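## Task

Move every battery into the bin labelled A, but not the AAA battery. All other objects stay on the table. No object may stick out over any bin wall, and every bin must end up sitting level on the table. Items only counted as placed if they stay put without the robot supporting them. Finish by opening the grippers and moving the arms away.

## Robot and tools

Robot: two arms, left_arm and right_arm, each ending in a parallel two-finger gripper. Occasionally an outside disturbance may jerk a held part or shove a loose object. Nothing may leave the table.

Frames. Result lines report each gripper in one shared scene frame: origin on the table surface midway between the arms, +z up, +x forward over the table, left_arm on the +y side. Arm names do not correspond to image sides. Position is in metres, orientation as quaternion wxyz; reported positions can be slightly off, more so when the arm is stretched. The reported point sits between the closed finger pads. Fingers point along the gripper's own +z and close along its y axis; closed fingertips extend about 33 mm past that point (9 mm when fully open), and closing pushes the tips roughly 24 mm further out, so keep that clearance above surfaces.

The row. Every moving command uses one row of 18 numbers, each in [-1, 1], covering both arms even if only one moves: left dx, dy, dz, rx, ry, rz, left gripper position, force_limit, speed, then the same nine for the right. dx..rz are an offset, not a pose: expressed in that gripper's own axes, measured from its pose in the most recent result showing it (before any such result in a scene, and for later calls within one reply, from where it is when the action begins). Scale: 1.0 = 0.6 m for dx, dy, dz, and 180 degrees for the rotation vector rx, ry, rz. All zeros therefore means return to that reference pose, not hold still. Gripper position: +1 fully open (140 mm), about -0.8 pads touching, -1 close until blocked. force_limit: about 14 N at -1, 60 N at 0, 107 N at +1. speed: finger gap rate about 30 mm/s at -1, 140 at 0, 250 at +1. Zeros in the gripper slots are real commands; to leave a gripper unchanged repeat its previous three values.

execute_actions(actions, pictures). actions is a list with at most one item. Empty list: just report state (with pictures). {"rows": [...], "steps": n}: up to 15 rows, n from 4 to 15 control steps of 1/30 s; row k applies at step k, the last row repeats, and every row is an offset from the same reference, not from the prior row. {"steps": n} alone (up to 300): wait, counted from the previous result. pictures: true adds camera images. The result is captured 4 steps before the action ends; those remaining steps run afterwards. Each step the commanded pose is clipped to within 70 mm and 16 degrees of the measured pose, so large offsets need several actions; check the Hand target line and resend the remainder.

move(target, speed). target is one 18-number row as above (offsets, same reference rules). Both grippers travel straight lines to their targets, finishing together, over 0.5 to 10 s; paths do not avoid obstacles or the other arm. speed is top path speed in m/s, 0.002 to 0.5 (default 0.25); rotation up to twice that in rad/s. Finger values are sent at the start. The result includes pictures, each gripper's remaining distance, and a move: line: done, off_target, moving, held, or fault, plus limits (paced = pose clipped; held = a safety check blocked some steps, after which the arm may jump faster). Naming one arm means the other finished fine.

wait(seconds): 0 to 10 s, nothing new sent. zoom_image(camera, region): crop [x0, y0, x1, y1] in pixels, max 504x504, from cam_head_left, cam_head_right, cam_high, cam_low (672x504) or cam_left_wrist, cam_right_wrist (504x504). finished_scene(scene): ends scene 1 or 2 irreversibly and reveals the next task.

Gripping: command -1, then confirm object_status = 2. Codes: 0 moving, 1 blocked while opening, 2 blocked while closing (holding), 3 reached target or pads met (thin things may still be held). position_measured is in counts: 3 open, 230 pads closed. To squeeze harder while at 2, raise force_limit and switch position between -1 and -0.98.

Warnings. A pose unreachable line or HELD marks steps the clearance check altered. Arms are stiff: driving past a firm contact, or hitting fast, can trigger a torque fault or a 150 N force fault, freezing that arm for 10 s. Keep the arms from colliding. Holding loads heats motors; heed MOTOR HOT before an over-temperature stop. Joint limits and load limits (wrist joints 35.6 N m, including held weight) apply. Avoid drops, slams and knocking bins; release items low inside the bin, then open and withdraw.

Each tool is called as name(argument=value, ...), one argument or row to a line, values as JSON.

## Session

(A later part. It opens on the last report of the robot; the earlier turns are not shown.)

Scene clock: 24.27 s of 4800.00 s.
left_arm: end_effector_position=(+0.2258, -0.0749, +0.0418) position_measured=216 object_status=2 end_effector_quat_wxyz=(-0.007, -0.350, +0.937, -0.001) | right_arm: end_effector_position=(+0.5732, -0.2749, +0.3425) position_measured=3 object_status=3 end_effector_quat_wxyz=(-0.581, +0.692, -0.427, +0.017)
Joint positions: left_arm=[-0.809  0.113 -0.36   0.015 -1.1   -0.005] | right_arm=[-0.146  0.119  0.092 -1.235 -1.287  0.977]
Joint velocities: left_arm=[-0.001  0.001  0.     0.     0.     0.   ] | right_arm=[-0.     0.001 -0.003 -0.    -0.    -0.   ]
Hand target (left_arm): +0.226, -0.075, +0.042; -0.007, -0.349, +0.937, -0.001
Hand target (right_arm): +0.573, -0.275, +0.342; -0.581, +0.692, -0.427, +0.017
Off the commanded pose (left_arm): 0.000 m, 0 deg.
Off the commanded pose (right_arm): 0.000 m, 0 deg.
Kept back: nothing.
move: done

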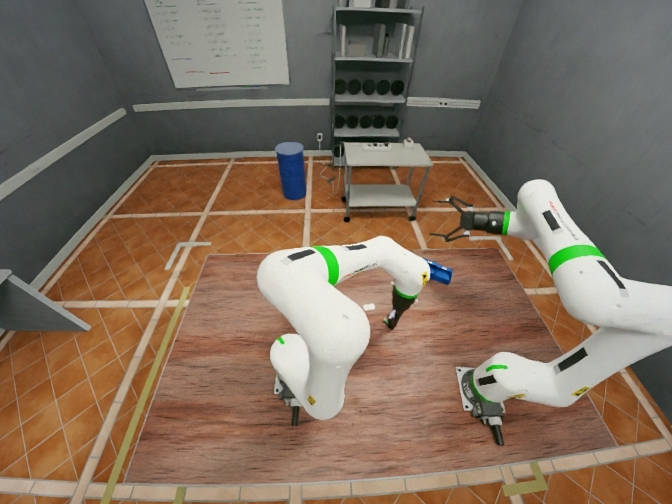

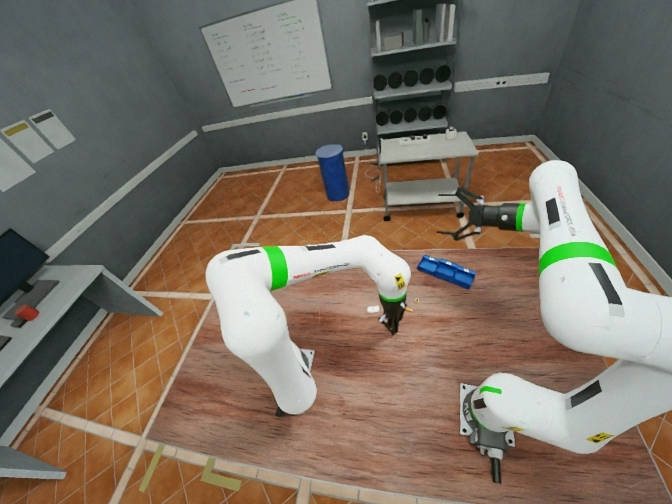

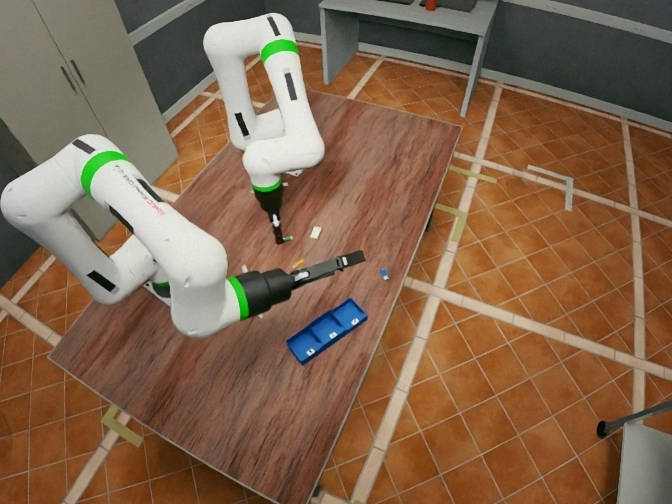

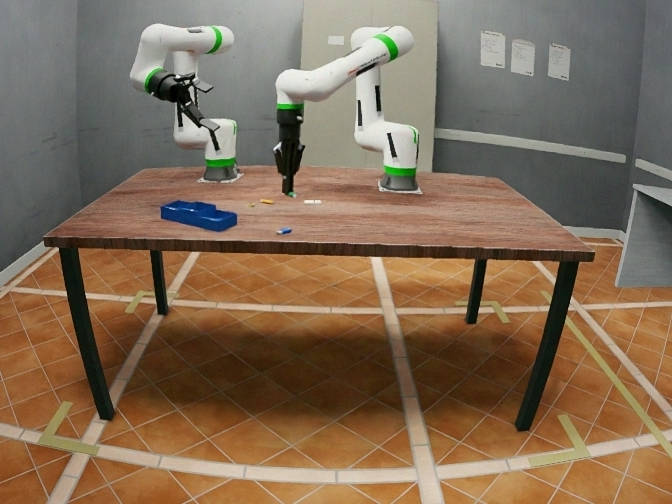

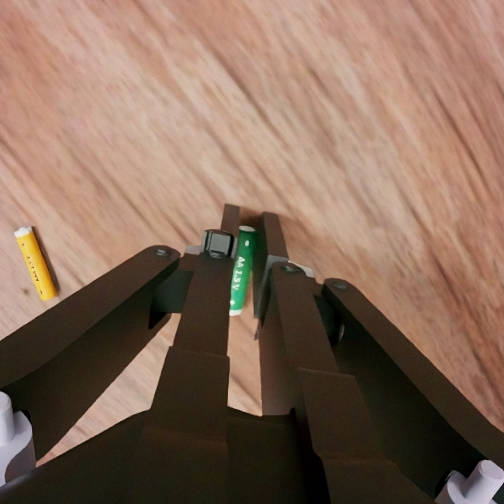

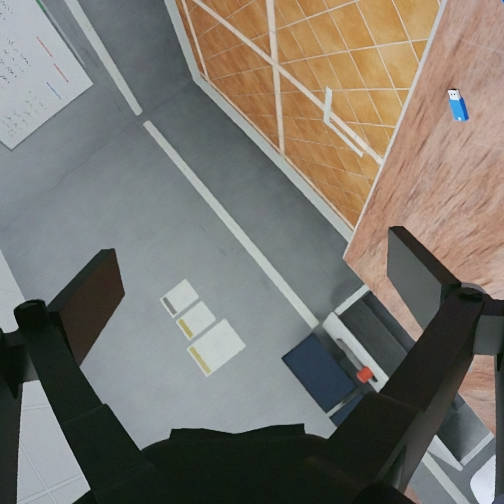

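move(
  target=[-0.32,-0.34,-0.17,0,0,0,-1,0,0,0,0,0,0,0,0,1,0,0],
)

Scene clock: 26.13 s of 4800.00 s.
left_arm: end_effector_position=(+0.5058, -0.1011, +0.1405) position_measured=216 object_status=2 end_effector_quat_wxyz=(-0.007, -0.350, +0.937, -0.001) | right_arm: end_effector_position=(+0.5732, -0.2749, +0.3425) position_measured=3 object_status=3 end_effector_quat_wxyz=(-0.581, +0.692, -0.427, +0.017)
Joint positions: left_arm=[-0.502  0.498  0.382  0.012 -1.462 -0.306] | right_arm=[-0.146  0.119  0.092 -1.235 -1.287  0.977]
Joint velocities: left_arm=[ 0.    -0.     0.002 -0.001 -0.001 -0.   ] | right_arm=[ 0.001 -0.    -0.001  0.    -0.     0.   ]
Hand target (left_arm): +0.506, -0.101, +0.140; -0.007, -0.350, +0.937, -0.001
Hand target (right_arm): +0.573, -0.275, +0.342; -0.581, +0.692, -0.427, +0.017
Off the commanded pose (left_arm): 0.002 m, 0 deg.
Off the commanded pose (right_arm): 0.000 m, 0 deg.
Kept back: nothing.
move: done

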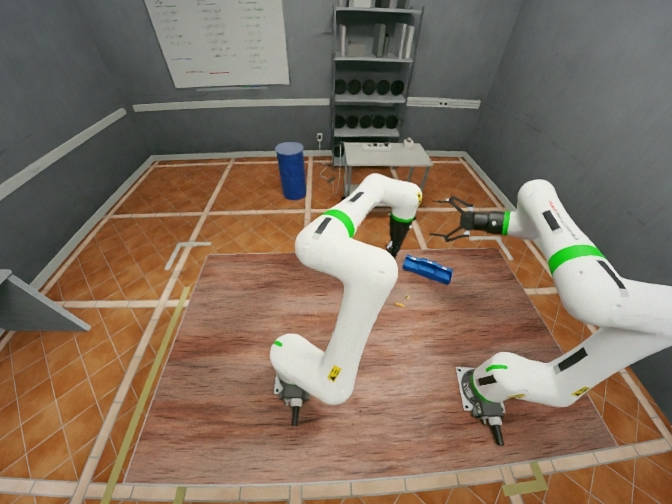

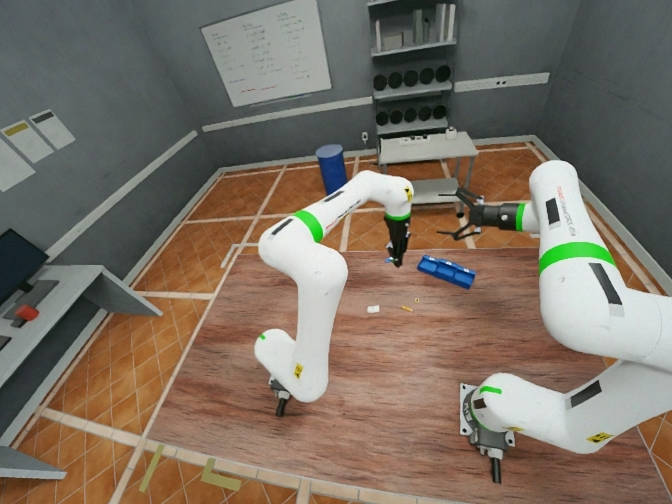

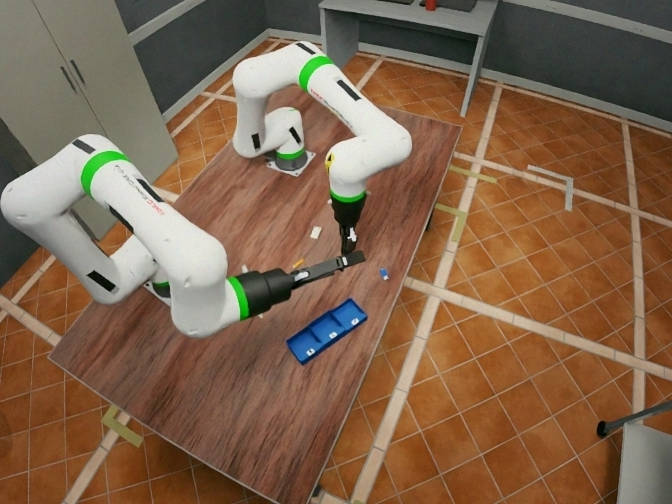

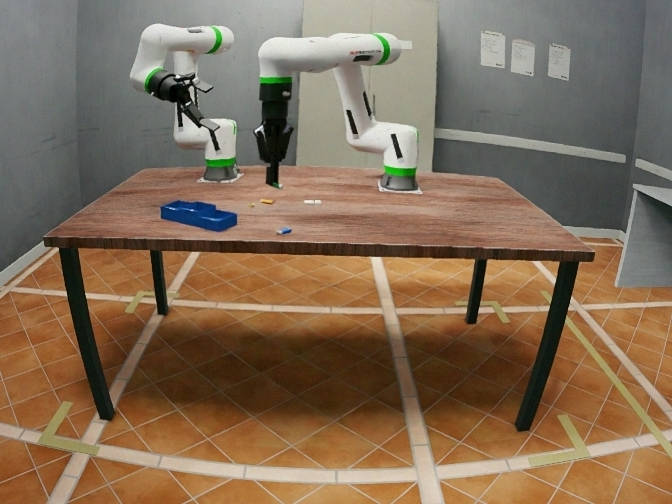

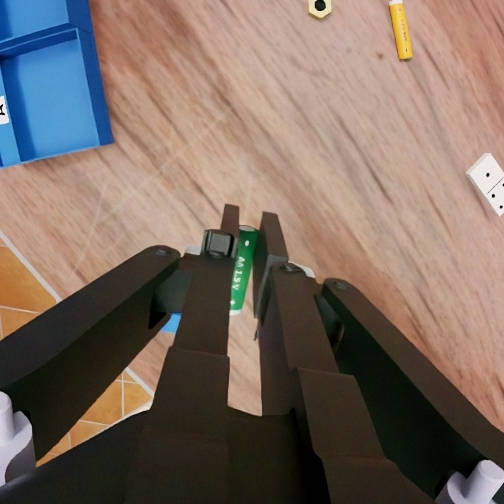

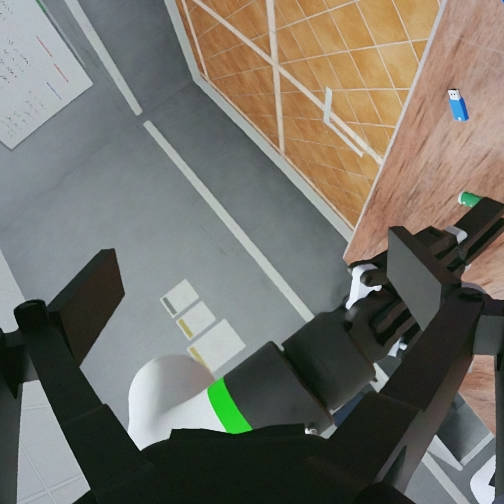

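move(
  target=[0.17,-0.23,0,0,0,0,-1,0,0,0,0,-0.25,0,0,0,1,0,0],
)

Scene clock: 27.63 s of 4800.00 s.
left_arm: end_effector_position=(+0.5203, -0.2723, +0.1422) position_measured=216 object_status=2 end_effector_quat_wxyz=(-0.007, -0.351, +0.936, -0.002) | right_arm: end_effector_position=(+0.4954, -0.3936, +0.3913) position_measured=3 object_status=3 end_effector_quat_wxyz=(-0.582, +0.692, -0.427, +0.017)
Joint positions: left_arm=[-0.687  0.978  1.172  0.014 -1.768 -0.115] | right_arm=[-0.447  0.073  0.155 -1.244 -1.607  0.973]
Joint velocities: left_arm=[-0.002  0.025  0.045 -0.002 -0.028  0.001] | right_arm=[-0.     0.     0.001 -0.    -0.    -0.001]
Hand target (left_arm): +0.520, -0.272, +0.142; -0.007, -0.351, +0.936, -0.001
Hand target (right_arm): +0.495, -0.394, +0.391; -0.582, +0.692, -0.427, +0.017
Off the commanded pose (left_arm): 0.001 m, 0 deg.
Off the commanded pose (right_arm): 0.000 m, 0 deg.
Kept back: nothing.
move: done

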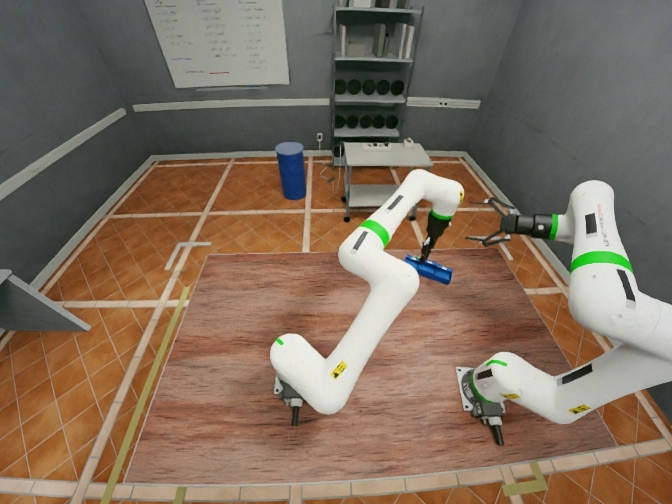

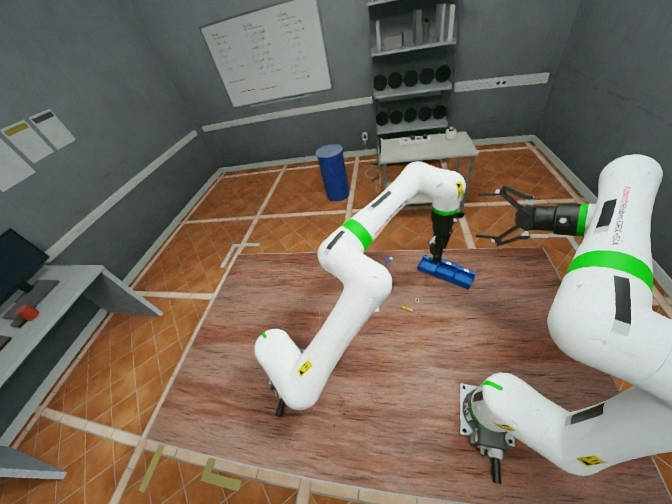

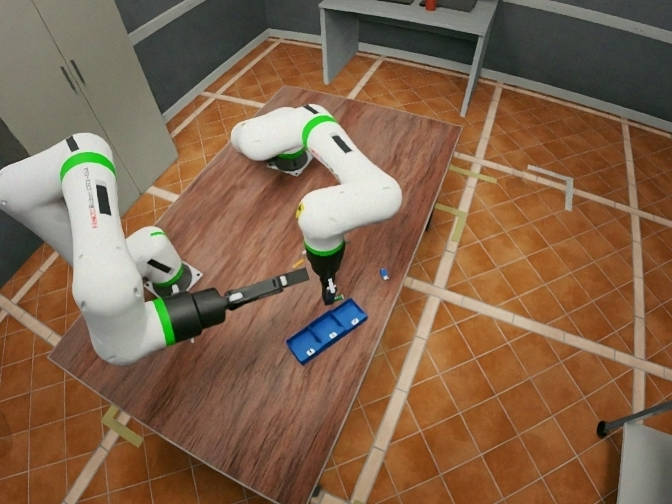

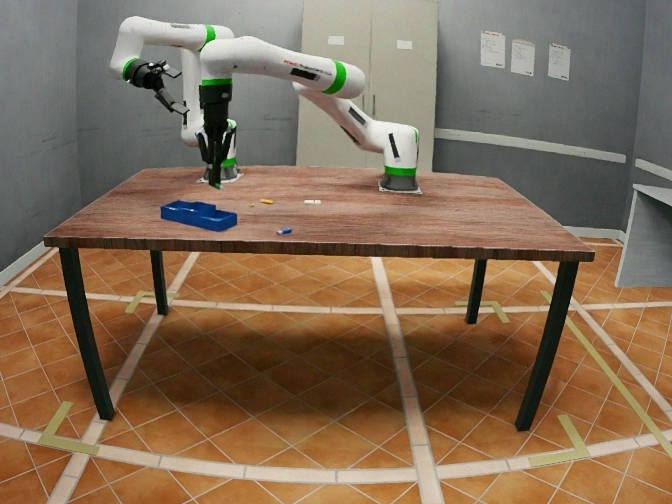

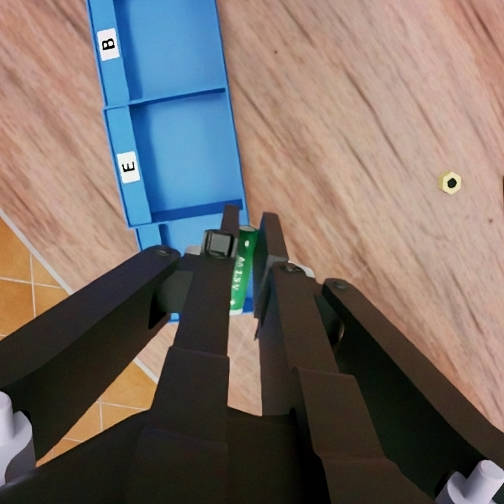

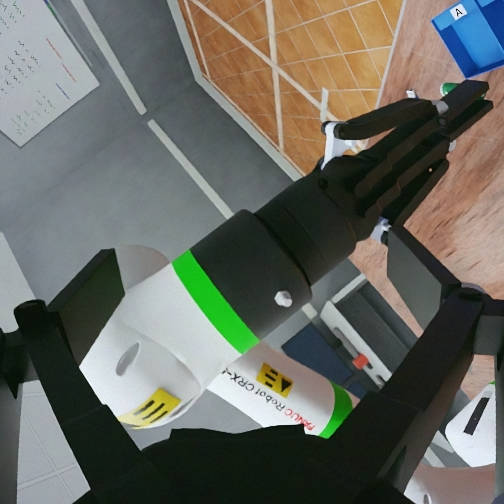

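move(
  target=[-0.06,-0.08,0,0,0,0,-1,0,0,0,0,0,0,0,0,1,0,0],
)

Scene clock: 28.70 s of 4800.00 s.
left_arm: end_effector_position=(+0.5783, -0.2839, +0.1412) position_measured=216 object_status=2 end_effector_quat_wxyz=(+0.006, -0.351, +0.936, -0.038) | right_arm: end_effector_position=(+0.4954, -0.3937, +0.3913) position_measured=3 object_status=3 end_effector_quat_wxyz=(-0.582, +0.692, -0.427, +0.017)
Joint positions: left_arm=[-0.643  1.177  1.535  0.028 -1.856 -0.151] | right_arm=[-0.447  0.073  0.155 -1.244 -1.607  0.973]
Joint velocities: left_arm=[ 0.001 -0.     0.    -0.     0.    -0.   ] | right_arm=[ 0.  0. -0. -0.  0. -0.]
Hand target (left_arm): +0.578, -0.284, +0.141; +0.006, -0.351, +0.936, -0.038
Hand target (right_arm): +0.495, -0.394, +0.391; -0.582, +0.692, -0.427, +0.017
Off the commanded pose (left_arm): 0.001 m, 4 deg.
Off the commanded pose (right_arm): 0.000 m, 0 deg.
elbow stopped short (left arm): the move would have taken joint 3 (elbow) straighter than the controller allows; a more bent joint 3 avoids this.
Kept back: nothing.
move: off_target (left_arm)

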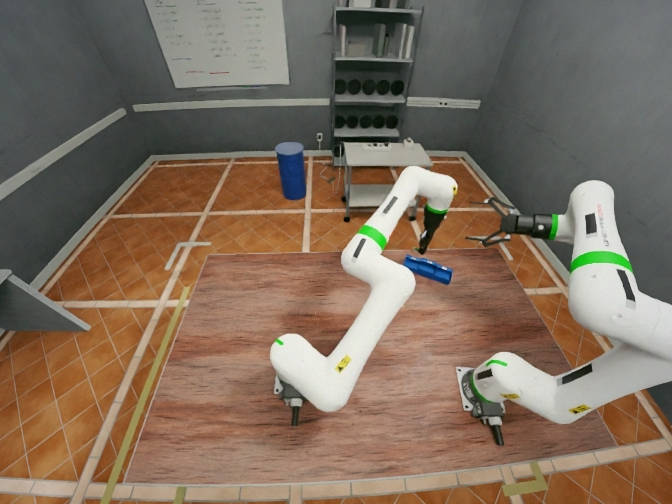

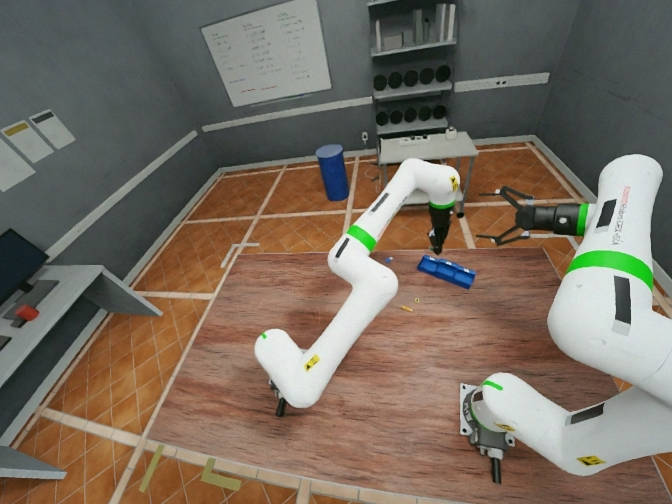

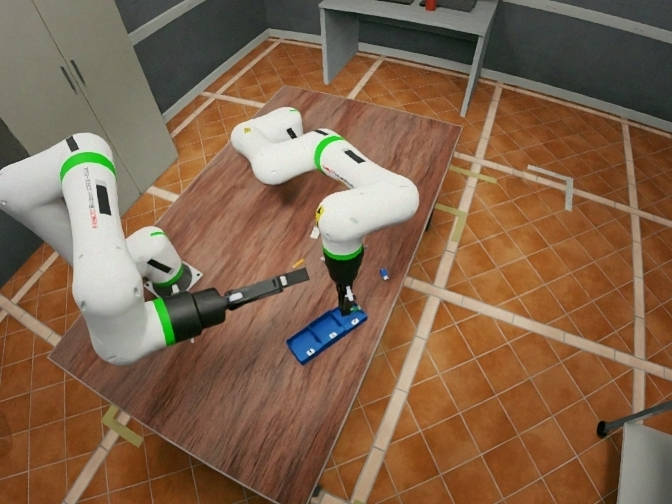

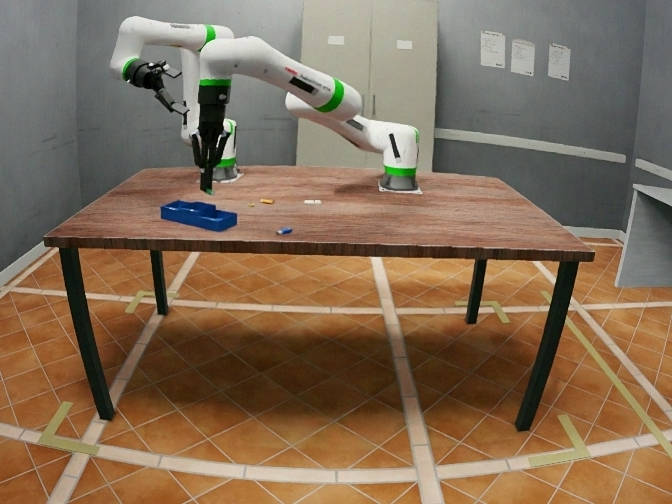

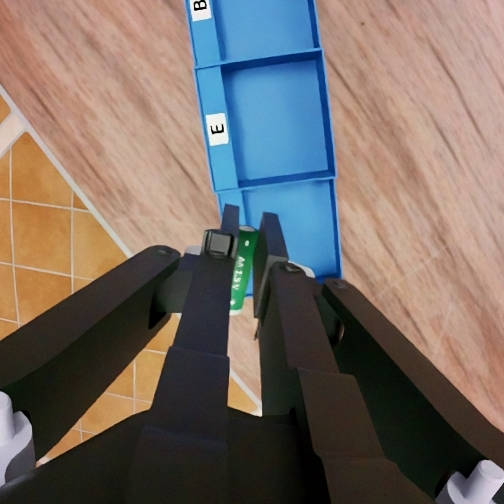

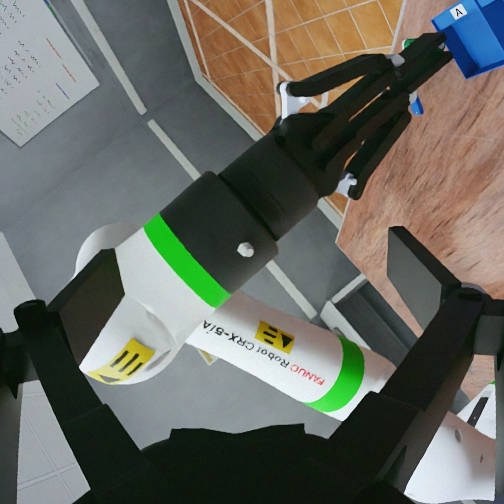

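Shift back +y a little, lower, release.

move(
  target=[0,0.04,0.06,0,0,0,-1,0,0,0,0,0,0,0,0,1,0,0],
)

move(
  target=[0,0,0,0,0,0,0,0,0,0,0,0,0,0,0,1,0,0],
)

Scene clock: 30.03 s of 4800.00 s.
left_arm: end_effector_position=(+0.5637, -0.2683, +0.1033) position_measured=216 object_status=2 end_effector_quat_wxyz=(+0.006, -0.350, +0.936, -0.038) | right_arm: end_effector_position=(+0.4954, -0.3937, +0.3913) position_measured=3 object_status=3 end_effector_quat_wxyz=(-0.582, +0.692, -0.427, +0.017)
Joint positions: left_arm=[-0.64   0.933  0.994  0.027 -1.559 -0.164] | right_arm=[-0.447  0.073  0.155 -1.244 -1.607  0.973]
Joint velocities: left_arm=[ 0.002 -0.002 -0.004  0.     0.003 -0.   ] | right_arm=[-0.001 -0.    -0.     0.    -0.     0.   ]
Hand target (left_arm): +0.564, -0.268, +0.103; +0.006, -0.350, +0.936, -0.038
Hand target (right_arm): +0.495, -0.394, +0.391; -0.582, +0.692, -0.427, +0.017
Off the commanded pose (left_arm): 0.000 m, 0 deg.
Off the commanded pose (right_arm): 0.000 m, 0 deg.
Kept back: nothing.
move: done

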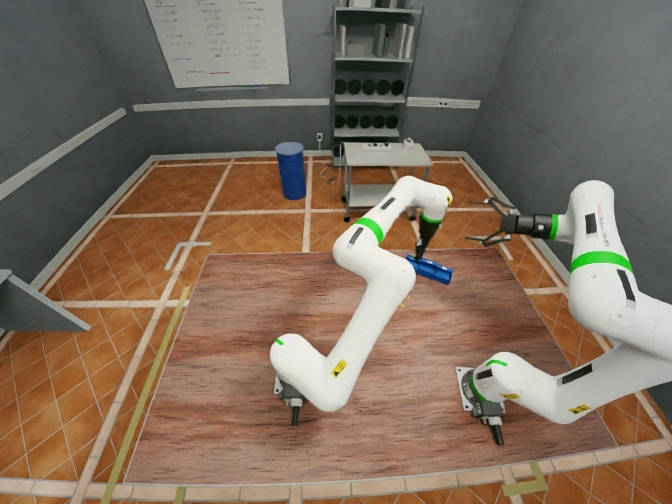

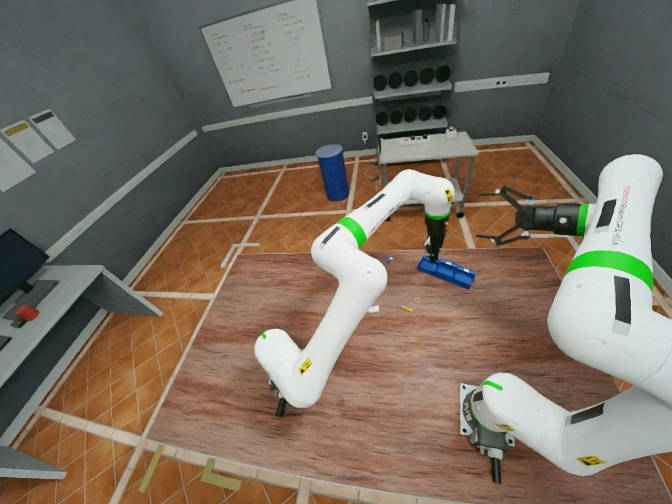

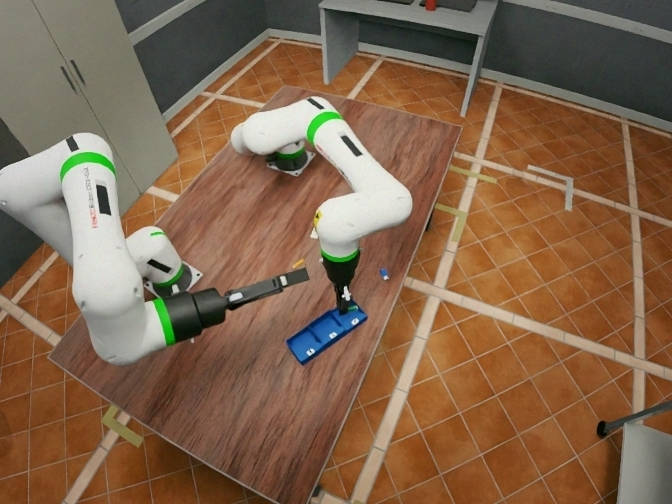

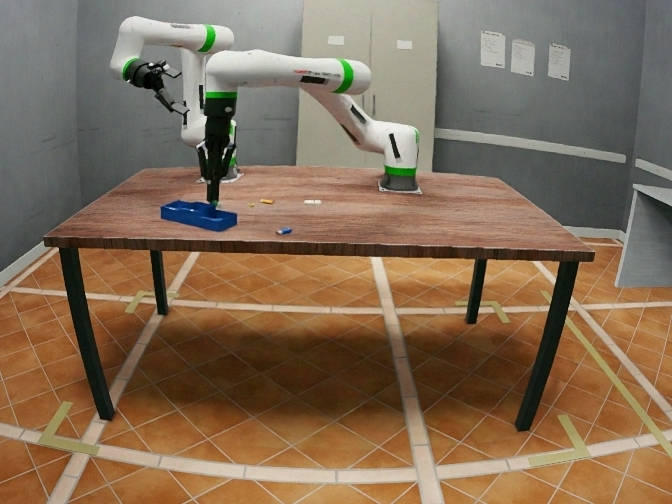

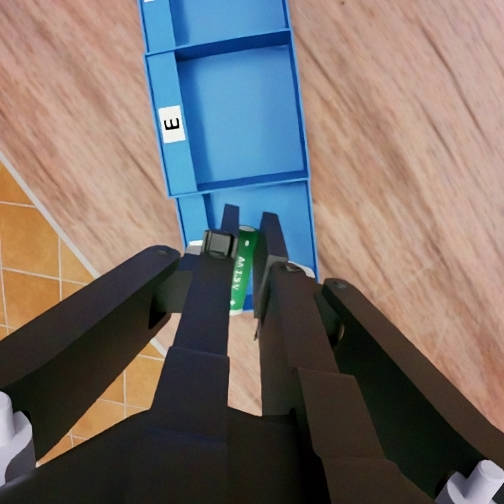

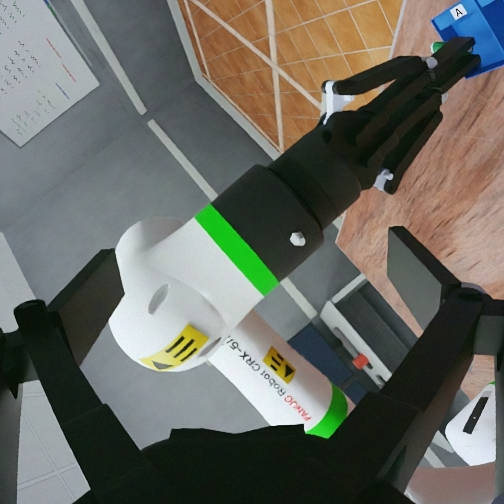

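Scene clock: 30.67 s of 4800.00 s.
left_arm: end_effector_position=(+0.5637, -0.2683, +0.1033) position_measured=129 object_status=3 end_effector_quat_wxyz=(+0.006, -0.350, +0.936, -0.038) | right_arm: end_effector_position=(+0.4954, -0.3937, +0.3913) position_measured=3 object_status=3 end_effector_quat_wxyz=(-0.582, +0.692, -0.427, +0.017)
Joint positions: left_arm=[-0.64   0.933  0.993  0.027 -1.559 -0.164] | right_arm=[-0.447  0.073  0.155 -1.244 -1.607  0.973]
Joint velocities: left_arm=[ 0.002 -0.    -0.     0.     0.    -0.   ] | right_arm=[-0.     0.001 -0.001 -0.     0.    -0.   ]
Hand target (left_arm): +0.564, -0.268, +0.103; +0.006, -0.350, +0.936, -0.038
Hand target (right_arm): +0.495, -0.394, +0.391; -0.582, +0.692, -0.427, +0.017
Off the commanded pose (left_arm): 0.000 m, 0 deg.
Off the commanded pose (right_arm): 0.000 m, 0 deg.
Kept back: nothing.
move: done

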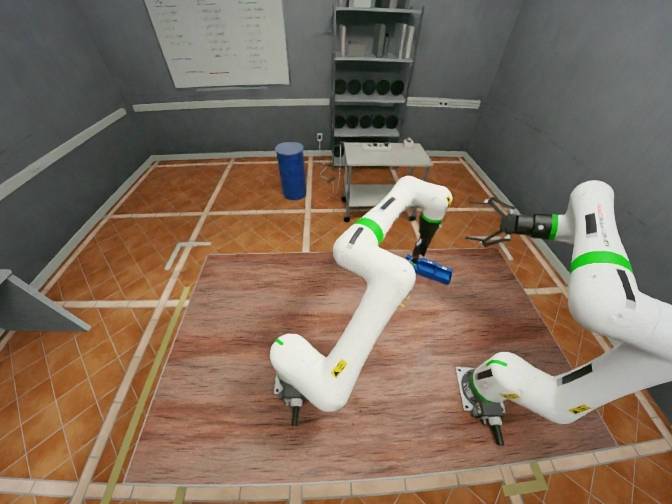

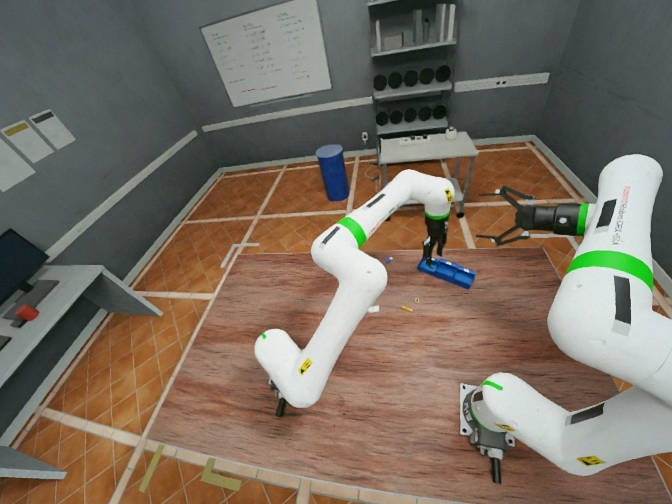

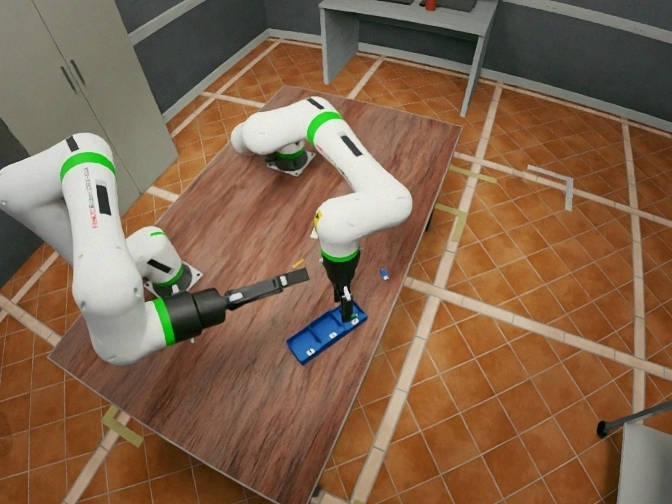

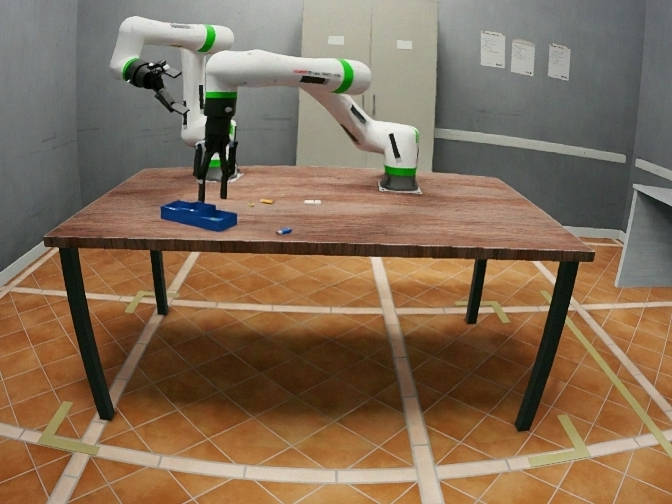

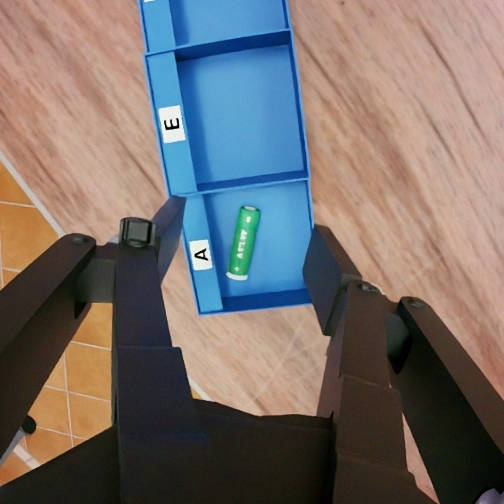

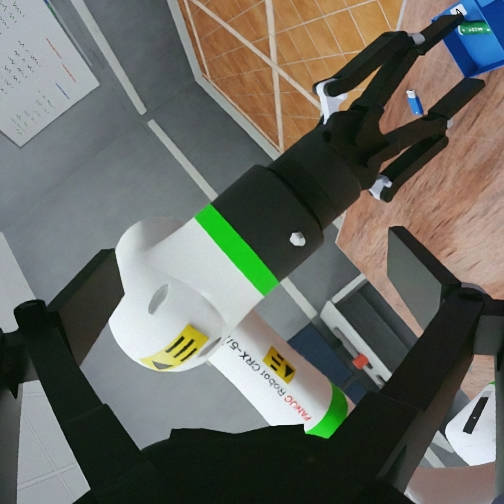

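finished_scene(
  scene=1,
)

The scene is finished: the task was done.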